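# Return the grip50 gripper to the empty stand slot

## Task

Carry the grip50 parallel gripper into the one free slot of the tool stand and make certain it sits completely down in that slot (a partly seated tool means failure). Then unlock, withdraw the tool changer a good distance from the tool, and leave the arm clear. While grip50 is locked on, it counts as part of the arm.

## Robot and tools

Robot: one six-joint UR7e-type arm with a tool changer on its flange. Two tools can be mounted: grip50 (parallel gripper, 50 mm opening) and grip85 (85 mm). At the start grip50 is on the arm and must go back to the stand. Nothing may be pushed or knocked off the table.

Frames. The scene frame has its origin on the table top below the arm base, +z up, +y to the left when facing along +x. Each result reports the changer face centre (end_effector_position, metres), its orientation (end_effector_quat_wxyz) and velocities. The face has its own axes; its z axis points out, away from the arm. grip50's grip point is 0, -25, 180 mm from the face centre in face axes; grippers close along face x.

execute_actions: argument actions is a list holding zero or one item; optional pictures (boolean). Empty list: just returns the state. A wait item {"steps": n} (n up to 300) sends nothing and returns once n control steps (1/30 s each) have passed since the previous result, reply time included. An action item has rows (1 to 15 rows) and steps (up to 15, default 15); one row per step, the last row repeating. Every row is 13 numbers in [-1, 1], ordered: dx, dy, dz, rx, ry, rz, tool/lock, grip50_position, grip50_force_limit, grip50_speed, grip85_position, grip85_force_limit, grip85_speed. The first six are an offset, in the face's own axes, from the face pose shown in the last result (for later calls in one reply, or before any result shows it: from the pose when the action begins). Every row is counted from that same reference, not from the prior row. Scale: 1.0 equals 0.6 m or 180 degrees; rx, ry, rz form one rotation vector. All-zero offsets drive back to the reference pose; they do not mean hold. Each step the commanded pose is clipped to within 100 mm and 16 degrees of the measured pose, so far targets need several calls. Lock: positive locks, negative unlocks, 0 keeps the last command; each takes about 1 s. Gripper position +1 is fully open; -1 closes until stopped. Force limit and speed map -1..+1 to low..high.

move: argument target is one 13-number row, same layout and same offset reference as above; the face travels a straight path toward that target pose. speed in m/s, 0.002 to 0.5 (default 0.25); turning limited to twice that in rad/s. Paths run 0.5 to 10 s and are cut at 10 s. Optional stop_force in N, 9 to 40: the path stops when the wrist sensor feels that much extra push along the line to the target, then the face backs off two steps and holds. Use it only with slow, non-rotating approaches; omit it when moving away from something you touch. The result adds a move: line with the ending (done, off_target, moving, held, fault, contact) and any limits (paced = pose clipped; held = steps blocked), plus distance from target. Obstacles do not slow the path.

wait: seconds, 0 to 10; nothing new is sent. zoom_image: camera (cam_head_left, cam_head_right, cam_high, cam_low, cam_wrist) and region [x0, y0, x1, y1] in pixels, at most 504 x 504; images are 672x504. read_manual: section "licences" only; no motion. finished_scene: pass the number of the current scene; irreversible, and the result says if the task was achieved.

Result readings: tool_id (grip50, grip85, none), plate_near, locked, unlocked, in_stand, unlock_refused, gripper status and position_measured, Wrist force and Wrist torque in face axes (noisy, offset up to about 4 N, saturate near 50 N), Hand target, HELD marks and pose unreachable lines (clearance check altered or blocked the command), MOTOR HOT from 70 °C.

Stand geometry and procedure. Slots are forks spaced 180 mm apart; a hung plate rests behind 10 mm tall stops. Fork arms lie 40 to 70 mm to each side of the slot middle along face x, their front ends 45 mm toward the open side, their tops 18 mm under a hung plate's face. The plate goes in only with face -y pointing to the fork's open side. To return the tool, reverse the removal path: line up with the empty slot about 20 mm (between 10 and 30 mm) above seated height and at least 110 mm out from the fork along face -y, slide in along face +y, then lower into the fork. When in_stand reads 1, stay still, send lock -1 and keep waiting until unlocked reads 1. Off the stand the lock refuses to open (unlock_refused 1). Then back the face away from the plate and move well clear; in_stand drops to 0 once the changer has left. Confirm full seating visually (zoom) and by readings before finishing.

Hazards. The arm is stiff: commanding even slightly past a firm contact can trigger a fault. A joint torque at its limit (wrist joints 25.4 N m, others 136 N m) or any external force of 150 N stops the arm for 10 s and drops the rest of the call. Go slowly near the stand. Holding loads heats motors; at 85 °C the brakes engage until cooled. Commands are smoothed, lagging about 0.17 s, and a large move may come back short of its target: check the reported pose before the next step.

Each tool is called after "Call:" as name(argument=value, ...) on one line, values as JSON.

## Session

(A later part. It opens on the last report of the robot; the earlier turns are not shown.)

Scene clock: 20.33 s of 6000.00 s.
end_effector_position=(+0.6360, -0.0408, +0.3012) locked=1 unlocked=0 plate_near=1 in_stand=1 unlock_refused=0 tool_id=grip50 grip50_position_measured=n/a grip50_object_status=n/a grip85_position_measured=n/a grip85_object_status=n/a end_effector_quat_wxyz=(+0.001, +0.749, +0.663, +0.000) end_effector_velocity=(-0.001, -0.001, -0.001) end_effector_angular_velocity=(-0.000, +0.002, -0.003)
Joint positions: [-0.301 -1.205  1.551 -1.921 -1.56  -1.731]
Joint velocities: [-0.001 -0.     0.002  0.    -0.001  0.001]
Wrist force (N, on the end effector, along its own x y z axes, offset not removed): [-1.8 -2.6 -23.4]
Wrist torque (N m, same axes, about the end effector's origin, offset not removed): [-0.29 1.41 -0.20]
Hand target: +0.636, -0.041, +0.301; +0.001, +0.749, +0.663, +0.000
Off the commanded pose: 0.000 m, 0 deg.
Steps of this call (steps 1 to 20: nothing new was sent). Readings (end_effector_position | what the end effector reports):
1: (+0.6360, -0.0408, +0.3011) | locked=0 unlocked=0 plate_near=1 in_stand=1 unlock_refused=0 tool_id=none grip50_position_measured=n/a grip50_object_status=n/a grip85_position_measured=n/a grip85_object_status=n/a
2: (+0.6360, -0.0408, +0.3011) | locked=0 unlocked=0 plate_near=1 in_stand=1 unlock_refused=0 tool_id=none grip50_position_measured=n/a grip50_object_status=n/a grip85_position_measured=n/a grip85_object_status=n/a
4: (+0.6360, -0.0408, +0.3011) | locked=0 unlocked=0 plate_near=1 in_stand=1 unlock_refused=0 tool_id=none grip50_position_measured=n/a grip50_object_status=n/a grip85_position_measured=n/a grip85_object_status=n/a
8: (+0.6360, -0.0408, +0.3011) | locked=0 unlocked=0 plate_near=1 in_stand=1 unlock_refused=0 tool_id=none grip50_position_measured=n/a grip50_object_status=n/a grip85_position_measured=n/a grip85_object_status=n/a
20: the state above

Call:
move(target=[0,0,-0.0335,0,0,0,0,1,0,0,1,0,0], speed=0.05)

Call:
zoom_image(camera="cam_wrist", region=[80,200,584,420])

Call:
move(target=[0,-0.195,0,0,0,0,0,1,0,0,1,0,0], speed=0.2)

Call:
move(target=[0.3005,0,0,0,0,0,0,1,0,0,1,0,0])

Call:
move(target=[0,0.195,0,0,0,0,0,1,0,0,1,0,0], speed=0.08, stop_force=15)

Call:
zoom_image(camera="cam_wrist", region=[80,200,584,420])

Scene clock: 23.17 s of 6000.00 s.
end_effector_position=(+0.6360, -0.0408, +0.3211) locked=1 unlocked=0 plate_near=1 in_stand=0 unlock_refused=0 tool_id=grip50 grip50_position_measured=3 grip50_object_status=3 grip85_position_measured=n/a grip85_object_status=n/a end_effector_quat_wxyz=(+0.001, +0.749, +0.663, +0.000) end_effector_velocity=(-0.001, -0.001, +0.001) end_effector_angular_velocity=(+0.002, +0.002, -0.002)
Joint positions: [-0.302 -1.22   1.519 -1.874 -1.56  -1.731]
Joint velocities: [-0.002 -0.002 -0.002  0.006  0.001  0.   ]
Wrist force (N, on the end effector, along its own x y z axes, offset not removed): [-0.6 0.4 0.9]
Wrist torque (N m, same axes, about the end effector's origin, offset not removed): [0.12 -0.01 -0.13]
Hand target: +0.636, -0.041, +0.321; +0.001, +0.749, +0.663, +0.000
Off the commanded pose: 0.000 m, 0 deg.
move: done

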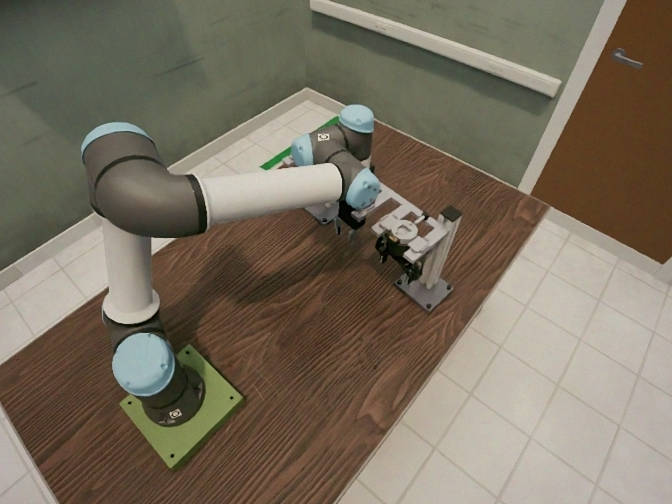

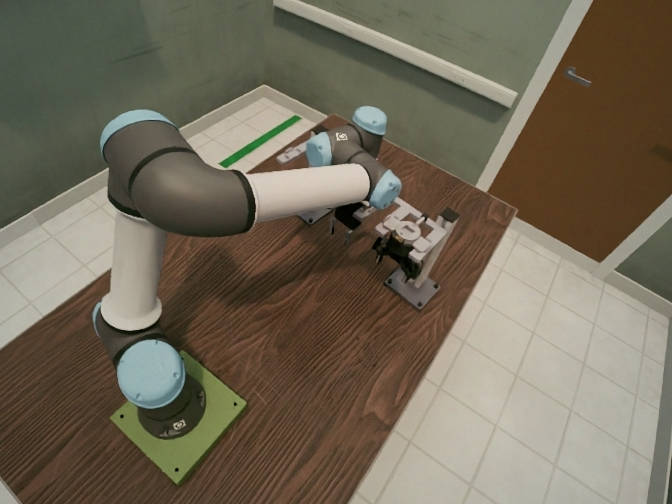

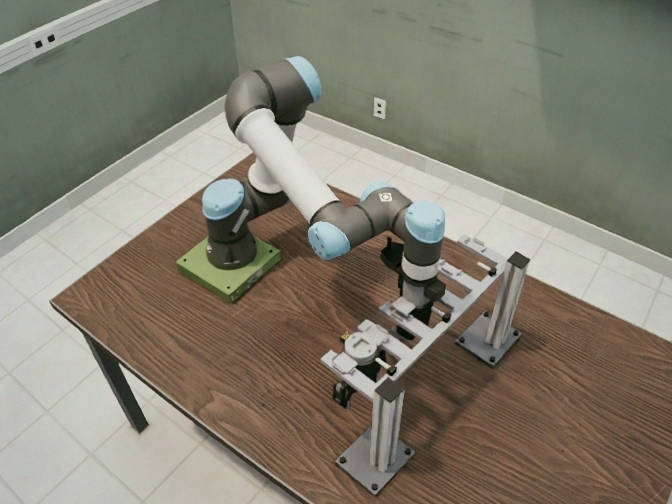

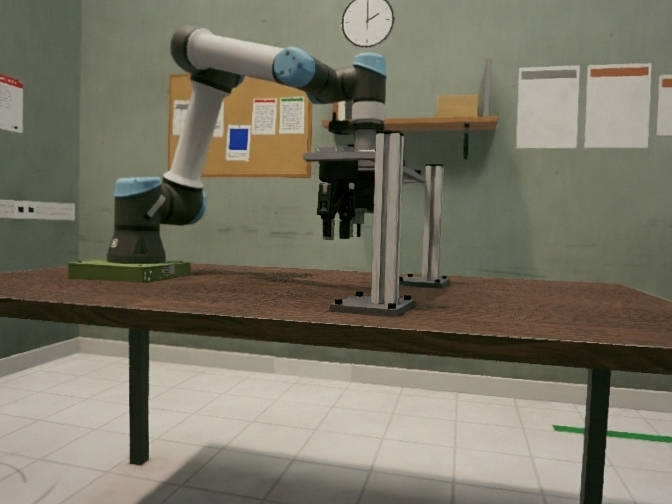

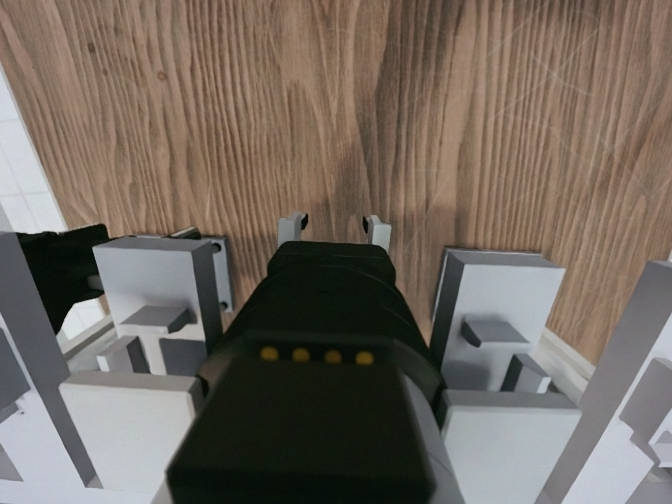

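Region (80, 200, 584, 420) of cam_wrist's 672x504 image, scaled by 1.000; it fills the top 220 rows of this view, and the rest is white.

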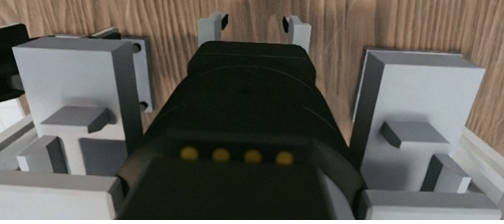

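Scene clock: 24.37 s of 6000.00 s.
end_effector_position=(+0.5202, -0.0264, +0.3209) locked=1 unlocked=0 plate_near=1 in_stand=0 unlock_refused=0 tool_id=grip50 grip50_position_measured=3 grip50_object_status=3 grip85_position_measured=n/a grip85_object_status=n/a end_effector_quat_wxyz=(+0.001, +0.749, +0.663, +0.000) end_effector_velocity=(-0.003, +0.001, -0.001) end_effector_angular_velocity=(+0.001, +0.001, +0.002)
Joint positions: [-0.339 -1.488  1.855 -1.941 -1.559 -1.768]
Joint velocities: [-0.    -0.006  0.008 -0.     0.001 -0.002]
Wrist force (N, on the end effector, along its own x y z axes, offset not removed): [-2.3 -0.8 -0.4]
Wrist torque (N m, same axes, about the end effector's origin, offset not removed): [-0.06 0.18 -0.06]
Hand target: +0.520, -0.026, +0.321; +0.001, +0.749, +0.663, +0.000
Off the commanded pose: 0.000 m, 0 deg.
move: done

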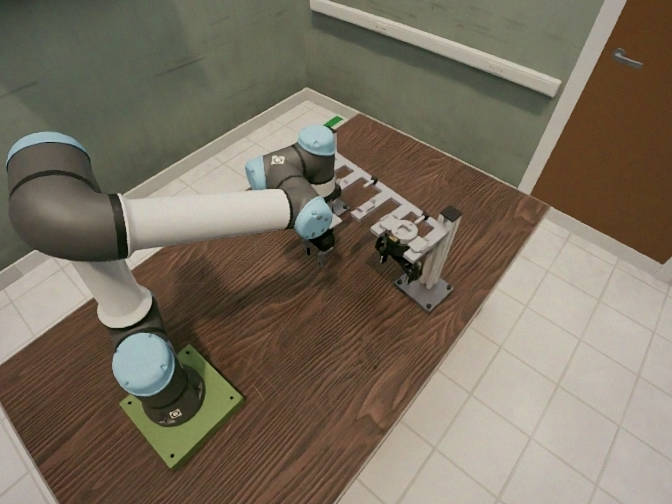

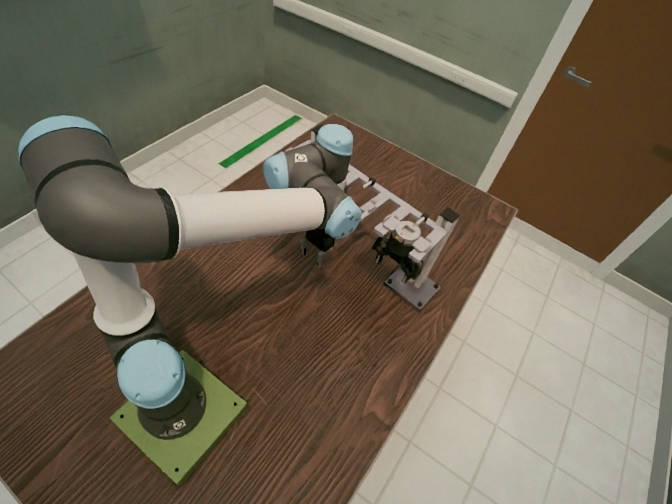

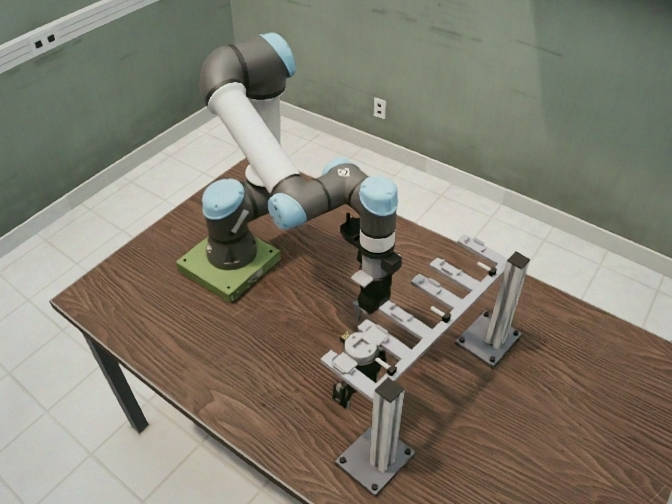

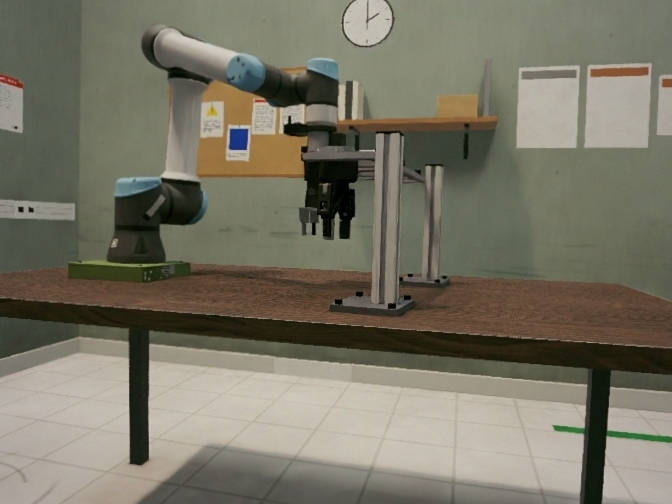

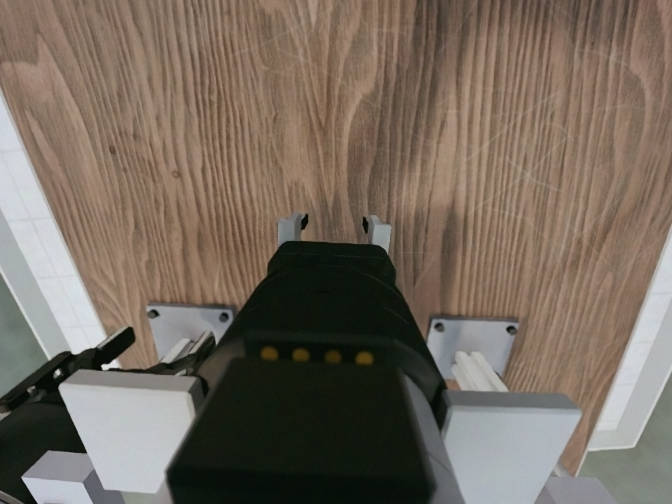

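Scene clock: 25.73 s of 6000.00 s.
end_effector_position=(+0.5423, +0.1523, +0.3207) locked=1 unlocked=0 plate_near=1 in_stand=0 unlock_refused=0 tool_id=grip50 grip50_position_measured=3 grip50_object_status=3 grip85_position_measured=n/a grip85_object_status=n/a end_effector_quat_wxyz=(+0.001, +0.749, +0.663, +0.000) end_effector_velocity=(+0.001, +0.002, +0.000) end_effector_angular_velocity=(-0.001, +0.001, -0.001)
Joint positions: [ 0.008 -1.393  1.742 -1.927 -1.561 -1.422]
Joint velocities: [ 0.003  0.003 -0.004  0.002 -0.001  0.004]
Wrist force (N, on the end effector, along its own x y z axes, offset not removed): [0.0 -1.6 1.1]
Wrist torque (N m, same axes, about the end effector's origin, offset not removed): [0.05 0.11 -0.17]
Hand target: +0.542, +0.153, +0.321; +0.001, +0.749, +0.663, +0.000
Off the commanded pose: 0.000 m, 0 deg.
move: done

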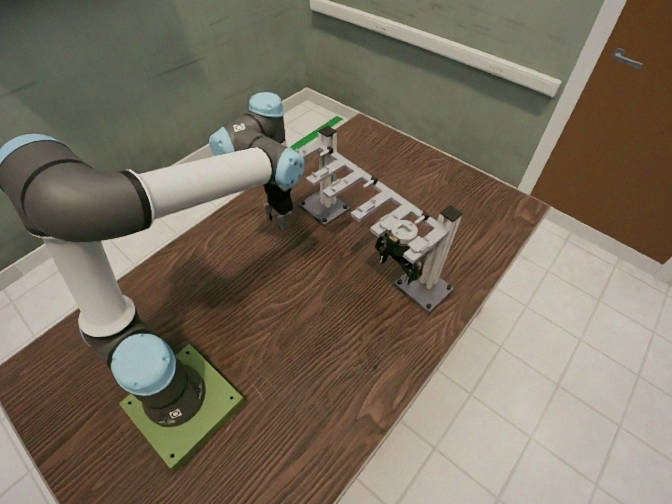

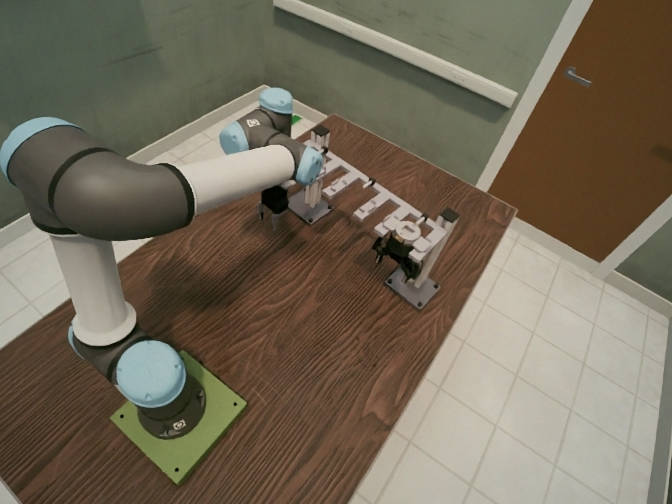

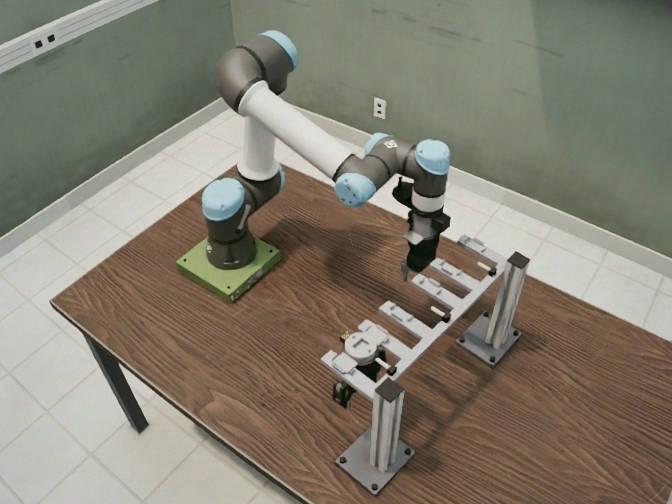

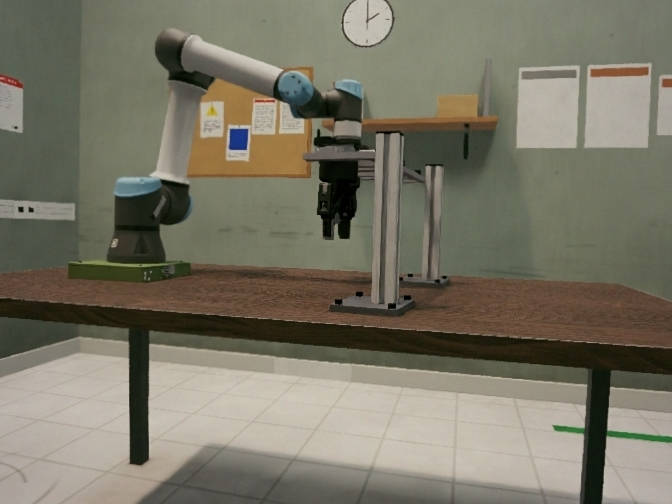

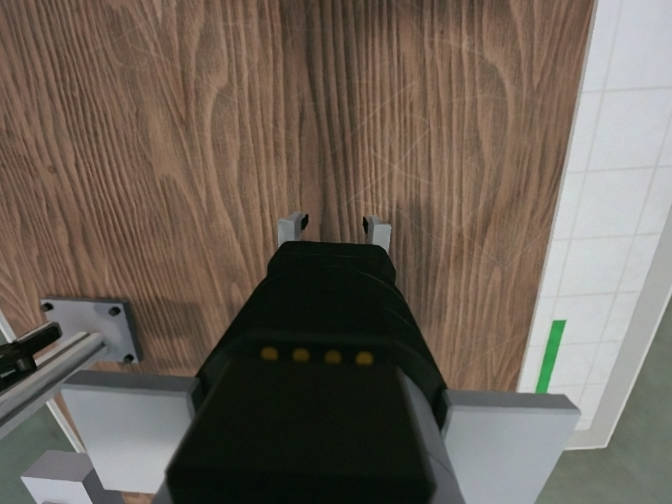

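Scene clock: 27.67 s of 6000.00 s.
end_effector_position=(+0.6581, +0.1380, +0.3208) locked=1 unlocked=0 plate_near=1 in_stand=0 unlock_refused=0 tool_id=grip50 grip50_position_measured=3 grip50_object_status=3 grip85_position_measured=n/a grip85_object_status=n/a end_effector_quat_wxyz=(+0.001, +0.749, +0.663, +0.001) end_effector_velocity=(+0.002, -0.000, +0.000) end_effector_angular_velocity=(-0.001, +0.000, +0.001)
Joint positions: [-0.019 -1.142  1.403 -1.84  -1.561 -1.448]
Joint velocities: [ 0.     0.005 -0.009  0.004 -0.001 -0.001]
Wrist force (N, on the end effector, along its own x y z axes, offset not removed): [-0.8 -0.4 1.5]
Wrist torque (N m, same axes, about the end effector's origin, offset not removed): [-0.01 0.05 -0.12]
Hand target: +0.658, +0.138, +0.321; +0.001, +0.749, +0.663, +0.000
Off the commanded pose: 0.000 m, 0 deg.
move: done

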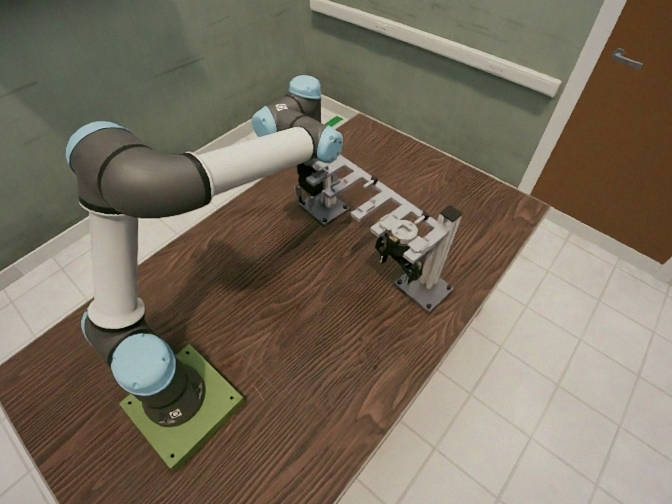

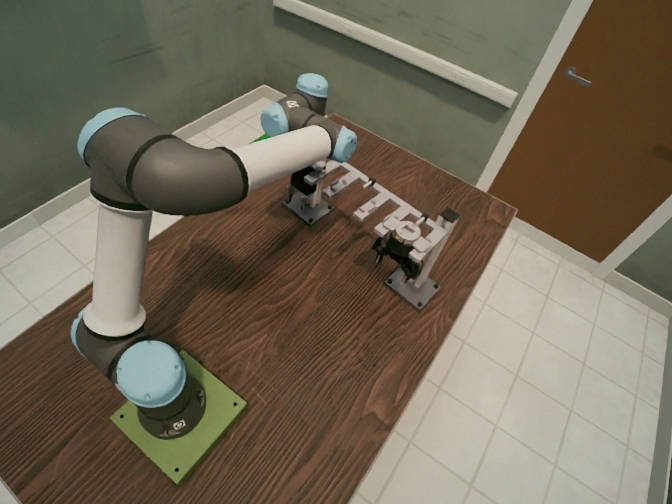

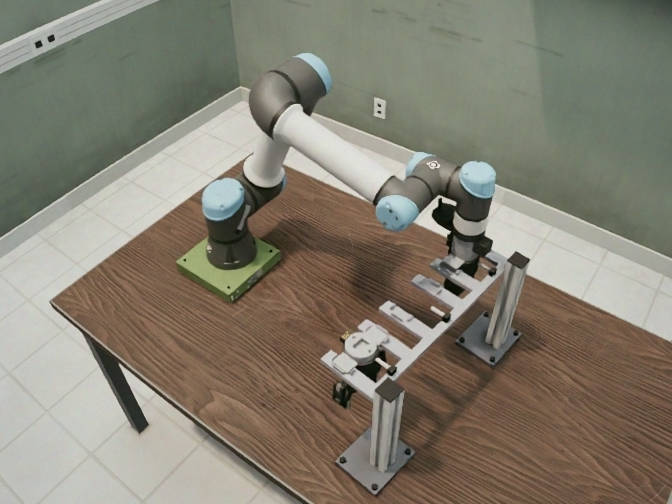

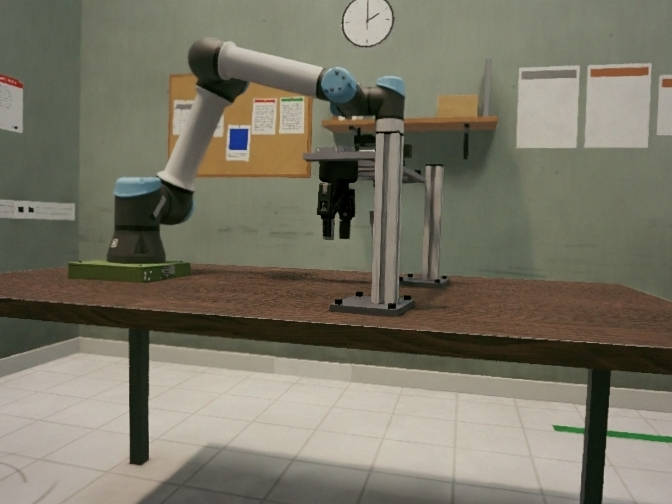

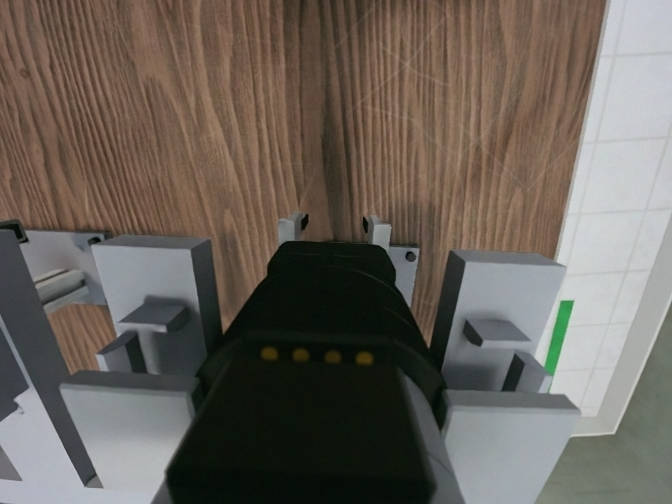

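Region (80, 200, 584, 420) of cam_wrist's 672x504 image, scaled by 1.000; it fills the top 220 rows of this view, and the rest is white.

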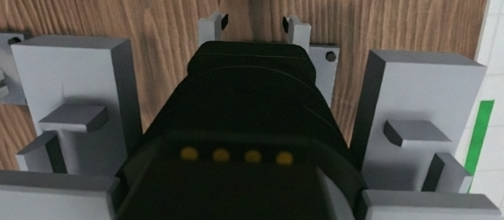

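About 0.6 mm too far in; correcting and lowering.

Call:
move(target=[0,-0.0012,0.013,0,0,0,0,1,0,0,1,0,0], speed=0.03)

Call:
move(target=[0,0,0.025,0,0,0,0,1,0,0,1,0,0], speed=0.004, stop_force=12)

Scene clock: 29.20 s of 6000.00 s.
end_effector_position=(+0.6574, +0.1380, +0.3133) locked=1 unlocked=0 plate_near=1 in_stand=0 unlock_refused=0 tool_id=grip50 grip50_position_measured=3 grip50_object_status=3 grip85_position_measured=n/a grip85_object_status=n/a end_effector_quat_wxyz=(+0.001, +0.749, +0.663, +0.001) end_effector_velocity=(-0.000, -0.001, -0.003) end_effector_angular_velocity=(-0.000, -0.000, -0.002)
Joint positions: [-0.018 -1.138  1.418 -1.858 -1.561 -1.448]
Joint velocities: [-0.001  0.001  0.006 -0.008 -0.     0.001]
Wrist force (N, on the end effector, along its own x y z axes, offset not removed): [-0.3 0.6 2.3]
Wrist torque (N m, same axes, about the end effector's origin, offset not removed): [0.05 0.05 -0.06]
Hand target: +0.657, +0.138, +0.313; +0.001, +0.749, +0.663, +0.001
Off the commanded pose: 0.000 m, 0 deg.
move: done

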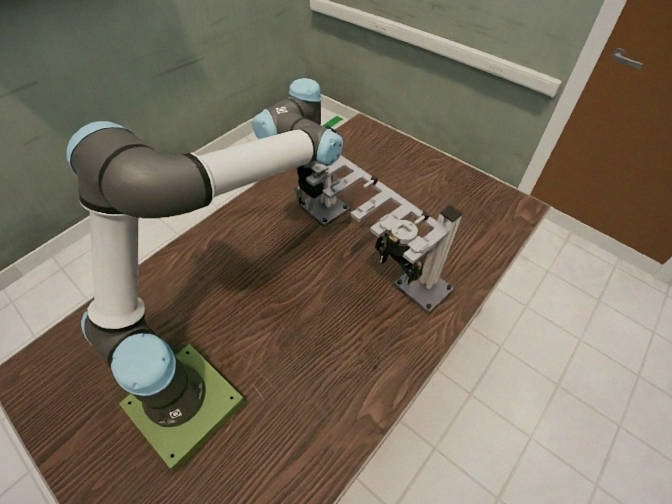

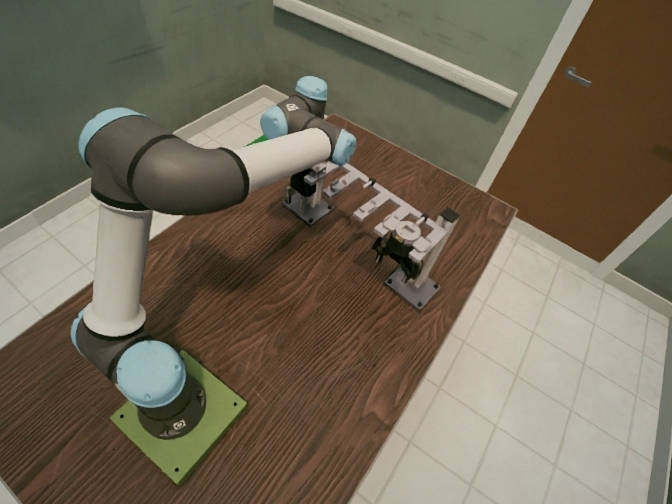

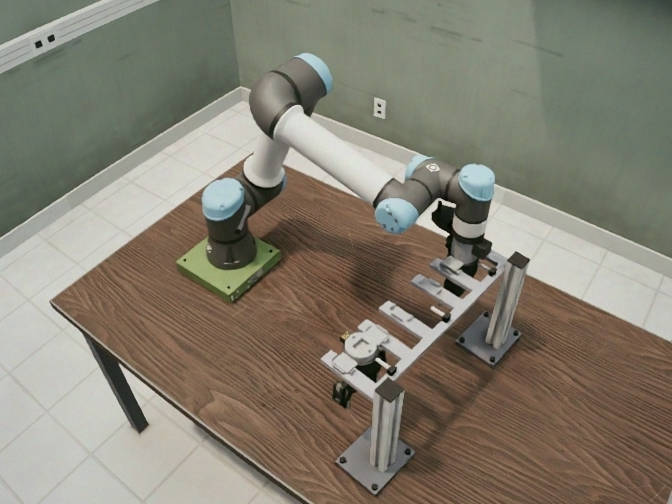

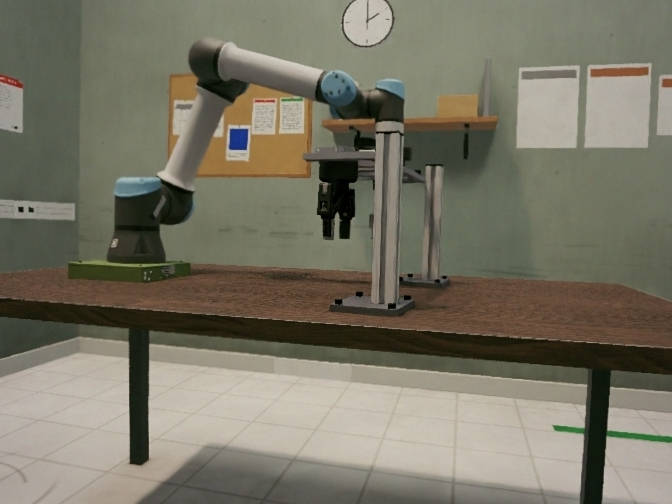

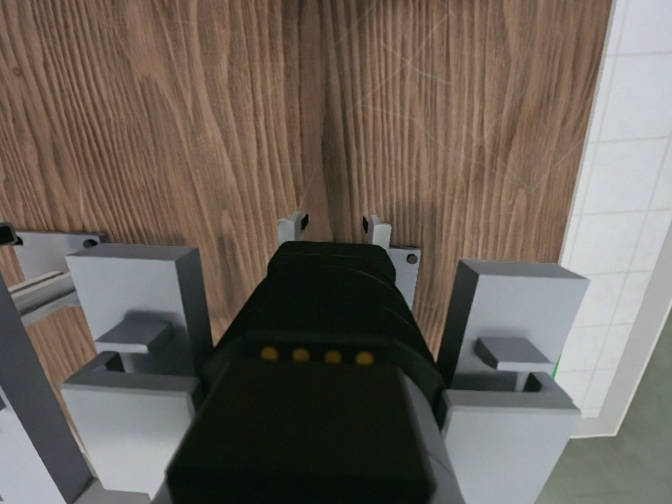

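Scene clock: 32.57 s of 6000.00 s.
end_effector_position=(+0.6574, +0.1380, +0.3014) locked=1 unlocked=0 plate_near=1 in_stand=1 unlock_refused=0 tool_id=grip50 grip50_position_measured=3 grip50_object_status=3 grip85_position_measured=n/a grip85_object_status=n/a end_effector_quat_wxyz=(+0.001, +0.749, +0.663, +0.001) end_effector_velocity=(-0.000, +0.001, +0.001) end_effector_angular_velocity=(+0.001, +0.002, -0.000)
Joint positions: [-0.018 -1.13   1.437 -1.886 -1.561 -1.448]
Joint velocities: [ 0.001 -0.001 -0.003  0.005  0.001  0.001]
Wrist force (N, on the end effector, along its own x y z axes, offset not removed): [-8.0 -15.3 -24.0]
Wrist torque (N m, same axes, about the end effector's origin, offset not removed): [-0.11 1.56 -0.81]
Hand target: +0.657, +0.138, +0.302; +0.001, +0.749, +0.663, +0.001
Off the commanded pose: 0.003 m, 0 deg.
move: contact

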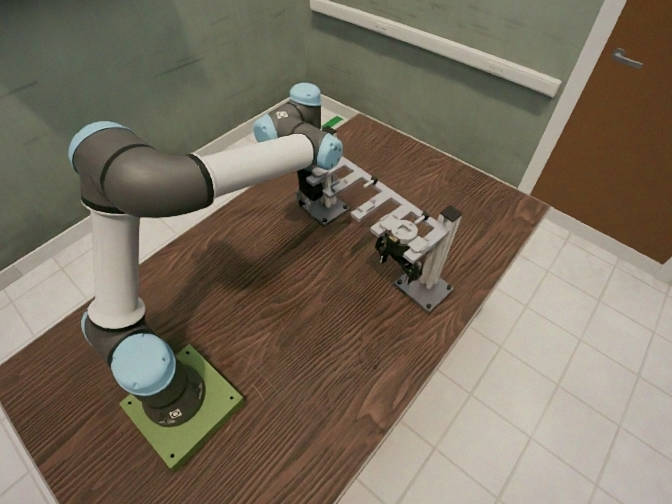

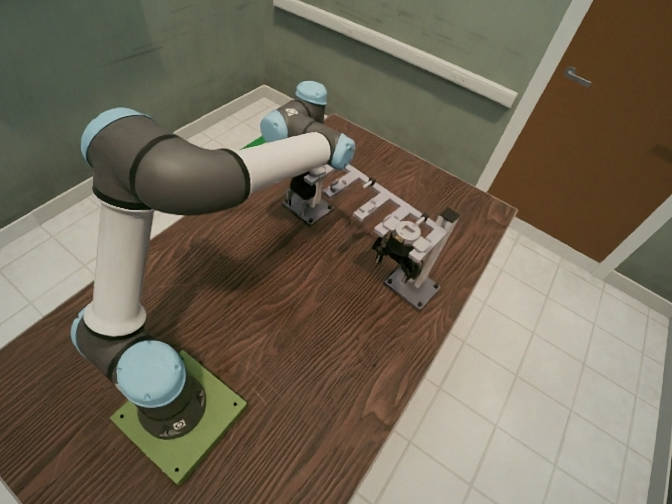

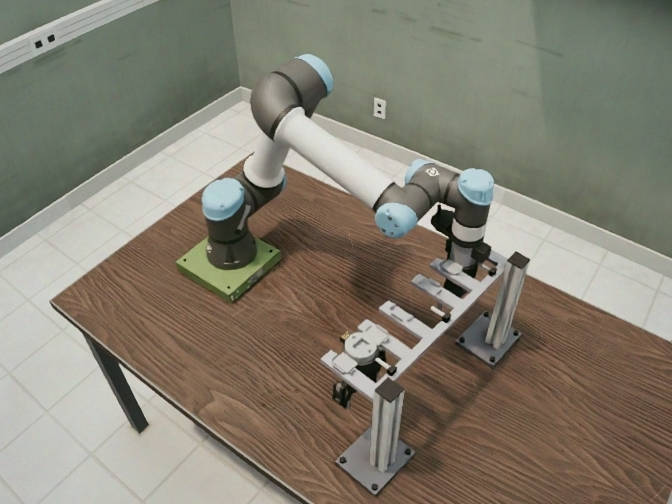

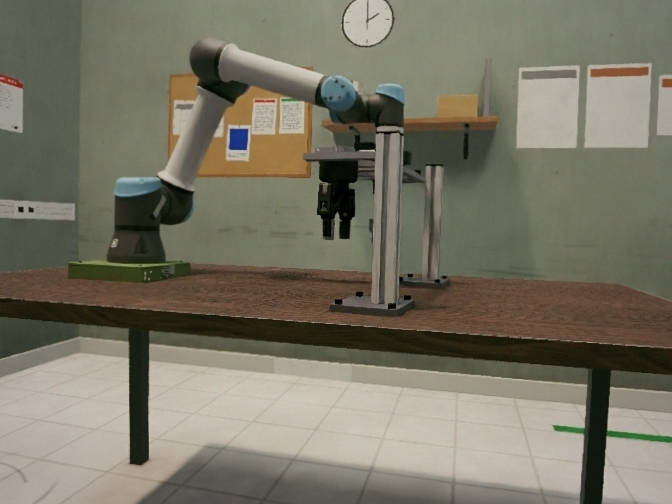

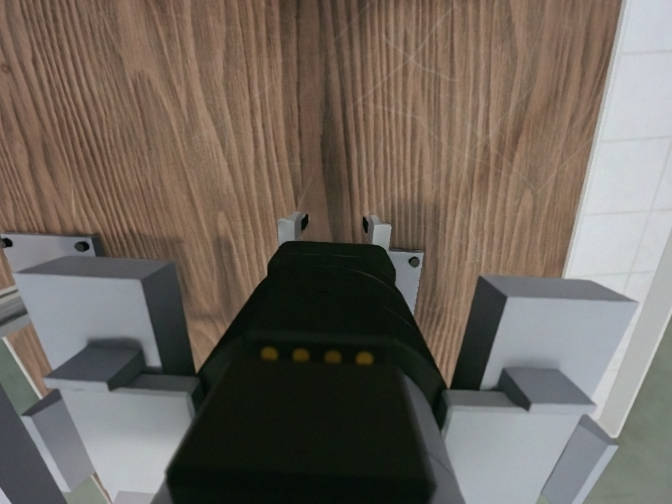

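Call:
execute_actions(actions=[{"rows":[[0,0,-0.0003,0,0,0,-1,1,0,0,1,0,0]],"steps":15}], pictures=false)

Call:
execute_actions(actions=[{"steps":20}], pictures=false)

Scene clock: 33.93 s of 6000.00 s.
end_effector_position=(+0.6575, +0.1380, +0.3016) locked=0 unlocked=0 plate_near=1 in_stand=1 unlock_refused=0 tool_id=none grip50_position_measured=n/a grip50_object_status=n/a grip85_position_measured=n/a grip85_object_status=n/a end_effector_quat_wxyz=(+0.001, +0.749, +0.663, +0.001) end_effector_velocity=(-0.000, -0.000, +0.000) end_effector_angular_velocity=(-0.000, +0.000, -0.001)
Joint positions: [-0.018 -1.13   1.437 -1.885 -1.561 -1.448]
Joint velocities: [-0.001 -0.001  0.     0.001 -0.     0.   ]
Wrist force (N, on the end effector, along its own x y z axes, offset not removed): [-1.8 -1.9 0.2]
Wrist torque (N m, same axes, about the end effector's origin, offset not removed): [-0.04 0.23 -0.21]
Hand target: +0.657, +0.138, +0.302; +0.001, +0.749, +0.663, +0.001
Off the commanded pose: 0.000 m, 0 deg.
Steps of this call (steps 1 to 26: nothing new was sent; steps 27 to 41: all 15 steps of this action). Readings (end_effector_position | what the end effector reports):
27: (+0.6575, +0.1380, +0.3016) | locked=1 unlocked=0 plate_near=1 in_stand=1 unlock_refused=0 tool_id=grip50 grip50_position_measured=3 grip50_object_status=3 grip85_position_measured=n/a grip85_object_status=n/a
28: (+0.6575, +0.1380, +0.3016) | locked=1 unlocked=0 plate_near=1 in_stand=1 unlock_refused=0 tool_id=grip50 grip50_position_measured=3 grip50_object_status=3 grip85_position_measured=n/a grip85_object_status=n/a
30: (+0.6575, +0.1380, +0.3016) | locked=1 unlocked=0 plate_near=1 in_stand=1 unlock_refused=0 tool_id=grip50 grip50_position_measured=3 grip50_object_status=3 grip85_position_measured=n/a grip85_object_status=n/a
34: (+0.6575, +0.1380, +0.3016) | locked=0 unlocked=0 plate_near=1 in_stand=1 unlock_refused=0 tool_id=none grip50_position_measured=n/a grip50_object_status=n/a grip85_position_measured=n/a grip85_object_status=n/a
41: the state above

Scene clock: 34.60 s of 6000.00 s.
end_effector_position=(+0.6574, +0.1380, +0.3015) locked=0 unlocked=1 plate_near=1 in_stand=1 unlock_refused=0 tool_id=none grip50_position_measured=n/a grip50_object_status=n/a grip85_position_measured=n/a grip85_object_status=n/a end_effector_quat_wxyz=(+0.001, +0.749, +0.663, +0.001) end_effector_velocity=(-0.000, +0.001, +0.001) end_effector_angular_velocity=(+0.001, +0.000, +0.000)
Joint positions: [-0.018 -1.13   1.437 -1.885 -1.561 -1.448]
Joint velocities: [ 0.001 -0.001 -0.     0.001  0.001  0.001]
Wrist force (N, on the end effector, along its own x y z axes, offset not removed): [-1.6 -1.7 1.3]
Wrist torque (N m, same axes, about the end effector's origin, offset not removed): [-0.09 -0.03 -0.11]
Hand target: +0.657, +0.138, +0.302; +0.001, +0.749, +0.663, +0.001
Off the commanded pose: 0.000 m, 0 deg.
Steps of this call (steps 1 to 20: nothing new was sent). Readings (end_effector_position | what the end effector reports):
1: (+0.6575, +0.1380, +0.3016) | locked=0 unlocked=0 plate_near=1 in_stand=1 unlock_refused=0 tool_id=none grip50_position_measured=n/a grip50_object_status=n/a grip85_position_measured=n/a grip85_object_status=n/a
2: (+0.6575, +0.1380, +0.3016) | locked=0 unlocked=0 plate_near=1 in_stand=1 unlock_refused=0 tool_id=none grip50_position_measured=n/a grip50_object_status=n/a grip85_position_measured=n/a grip85_object_status=n/a
4: (+0.6574, +0.1380, +0.3016) | locked=0 unlocked=0 plate_near=1 in_stand=1 unlock_refused=0 tool_id=none grip50_position_measured=n/a grip50_object_status=n/a grip85_position_measured=n/a grip85_object_status=n/a
8: (+0.6574, +0.1380, +0.3015) | locked=0 unlocked=0 plate_near=1 in_stand=1 unlock_refused=0 tool_id=none grip50_position_measured=n/a grip50_object_status=n/a grip85_position_measured=n/a grip85_object_status=n/a
20: the state above

Call:
move(target=[0,0,-0.035,0,0,0,0,1,0,0,1,0,0], speed=0.05)

Call:
move(target=[0,-0.4,-0.25,0,0,0,0,1,0,0,1,0,0], speed=0.4)

Scene clock: 36.23 s of 6000.00 s.
end_effector_position=(+0.6574, +0.1380, +0.3223) locked=0 unlocked=1 plate_near=0 in_stand=0 unlock_refused=0 tool_id=none grip50_position_measured=n/a grip50_object_status=n/a grip85_position_measured=n/a grip85_object_status=n/a end_effector_quat_wxyz=(+0.001, +0.749, +0.663, +0.001) end_effector_velocity=(-0.000, +0.001, +0.003) end_effector_angular_velocity=(+0.000, -0.001, +0.000)
Joint positions: [-0.019 -1.144  1.403 -1.837 -1.561 -1.448]
Joint velocities: [ 0.001 -0.002 -0.005  0.006  0.     0.001]
Wrist force (N, on the end effector, along its own x y z axes, offset not removed): [0.2 -0.1 1.7]
Wrist torque (N m, same axes, about the end effector's origin, offset not removed): [0.05 0.03 -0.12]
Hand target: +0.657, +0.138, +0.323; +0.001, +0.749, +0.663, +0.001
Off the commanded pose: 0.000 m, 0 deg.
move: done

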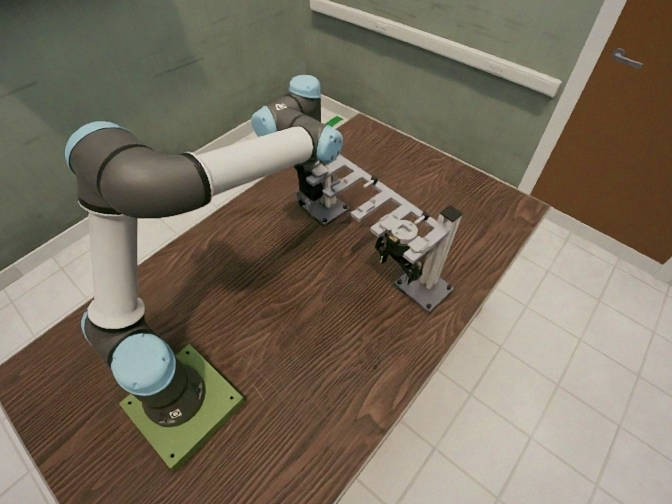

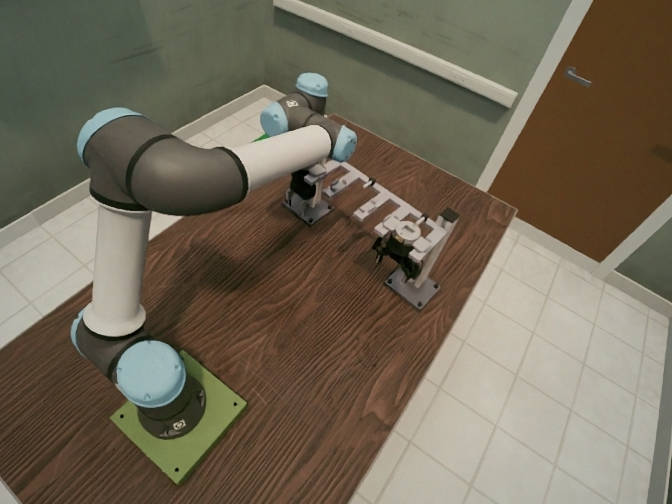

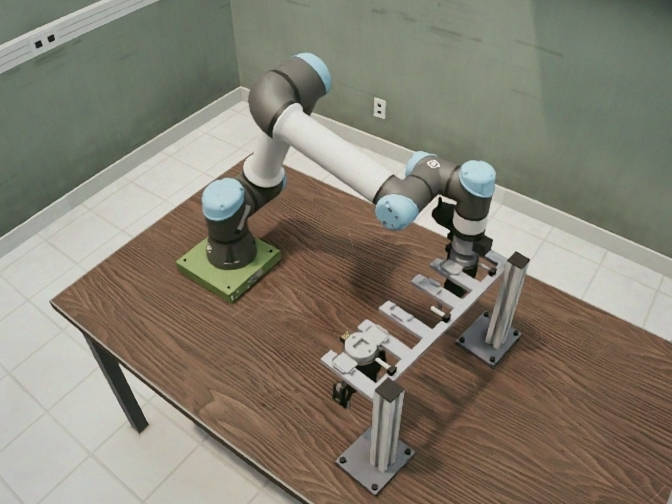

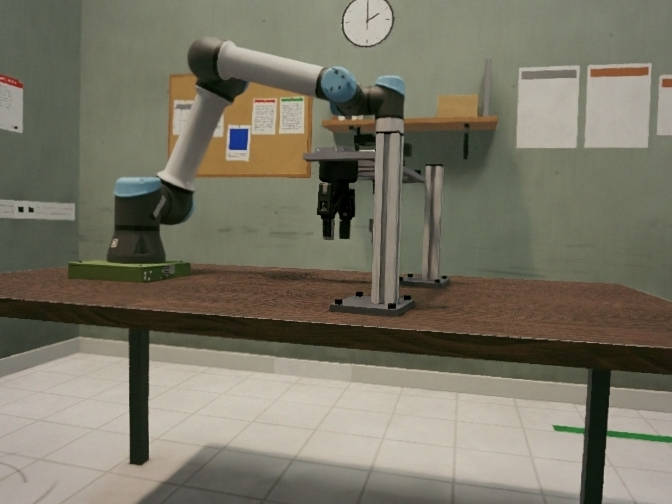

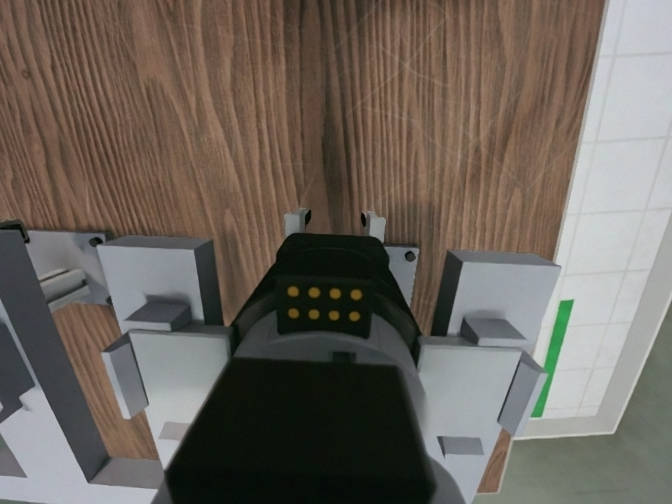

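Scene clock: 37.73 s of 6000.00 s.
end_effector_position=(+0.4191, +0.1678, +0.4718) locked=0 unlocked=1 plate_near=0 in_stand=0 unlock_refused=0 tool_id=none grip50_position_measured=n/a grip50_object_status=n/a grip85_position_measured=n/a grip85_object_status=n/a end_effector_quat_wxyz=(+0.001, +0.749, +0.663, +0.001) end_effector_velocity=(-0.002, +0.000, +0.001) end_effector_angular_velocity=(-0.001, +0.001, +0.001)
Joint positions: [ 0.049 -1.727  1.688 -1.54  -1.562 -1.381]
Joint velocities: [ 0.001 -0.004  0.001  0.005 -0.001  0.001]
Wrist force (N, on the end effector, along its own x y z axes, offset not removed): [-1.3 -0.3 0.9]
Wrist torque (N m, same axes, about the end effector's origin, offset not removed): [-0.01 0.13 -0.11]
Hand target: +0.419, +0.168, +0.472; +0.001, +0.749, +0.663, +0.001
Off the commanded pose: 0.000 m, 0 deg.
move: done

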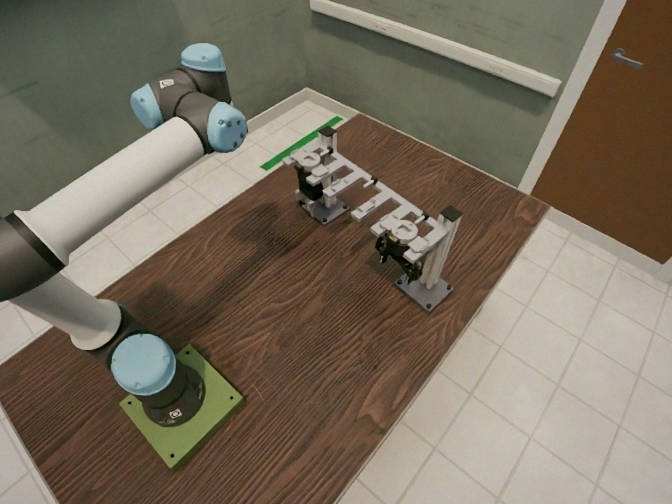

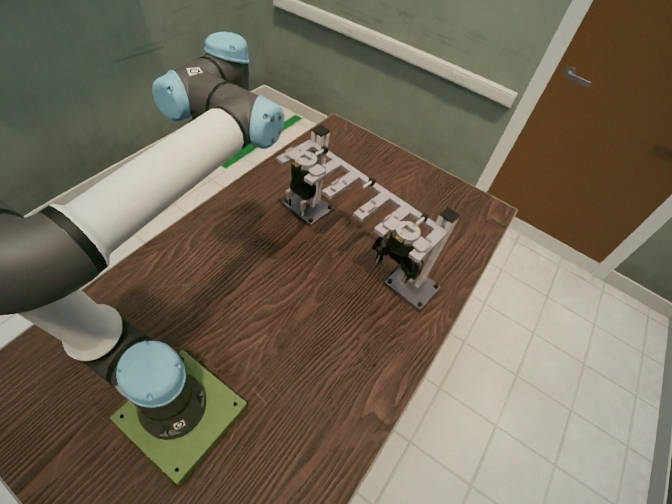

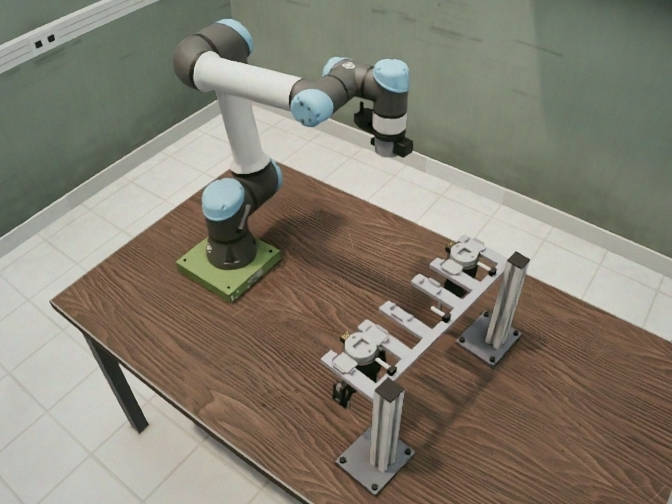

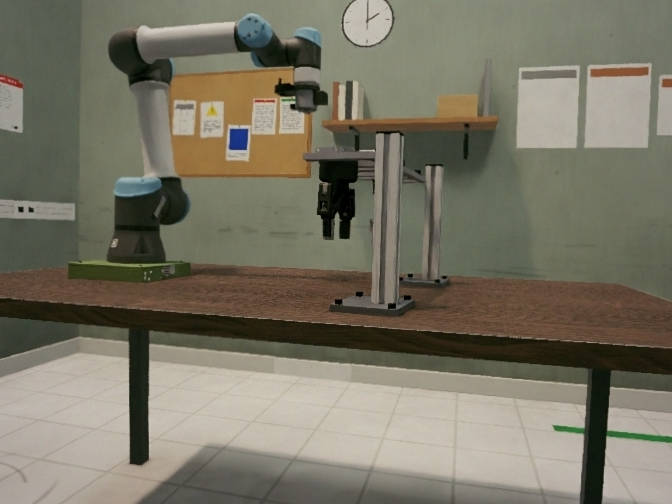

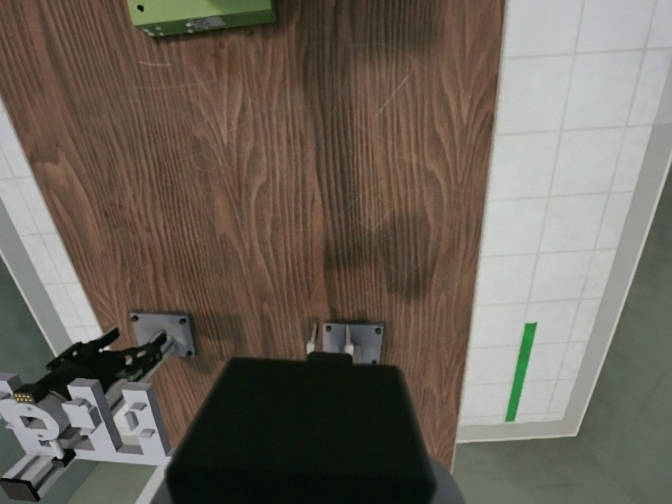

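Call:
finished_scene(scene=1)

The scene is finished: the task was done.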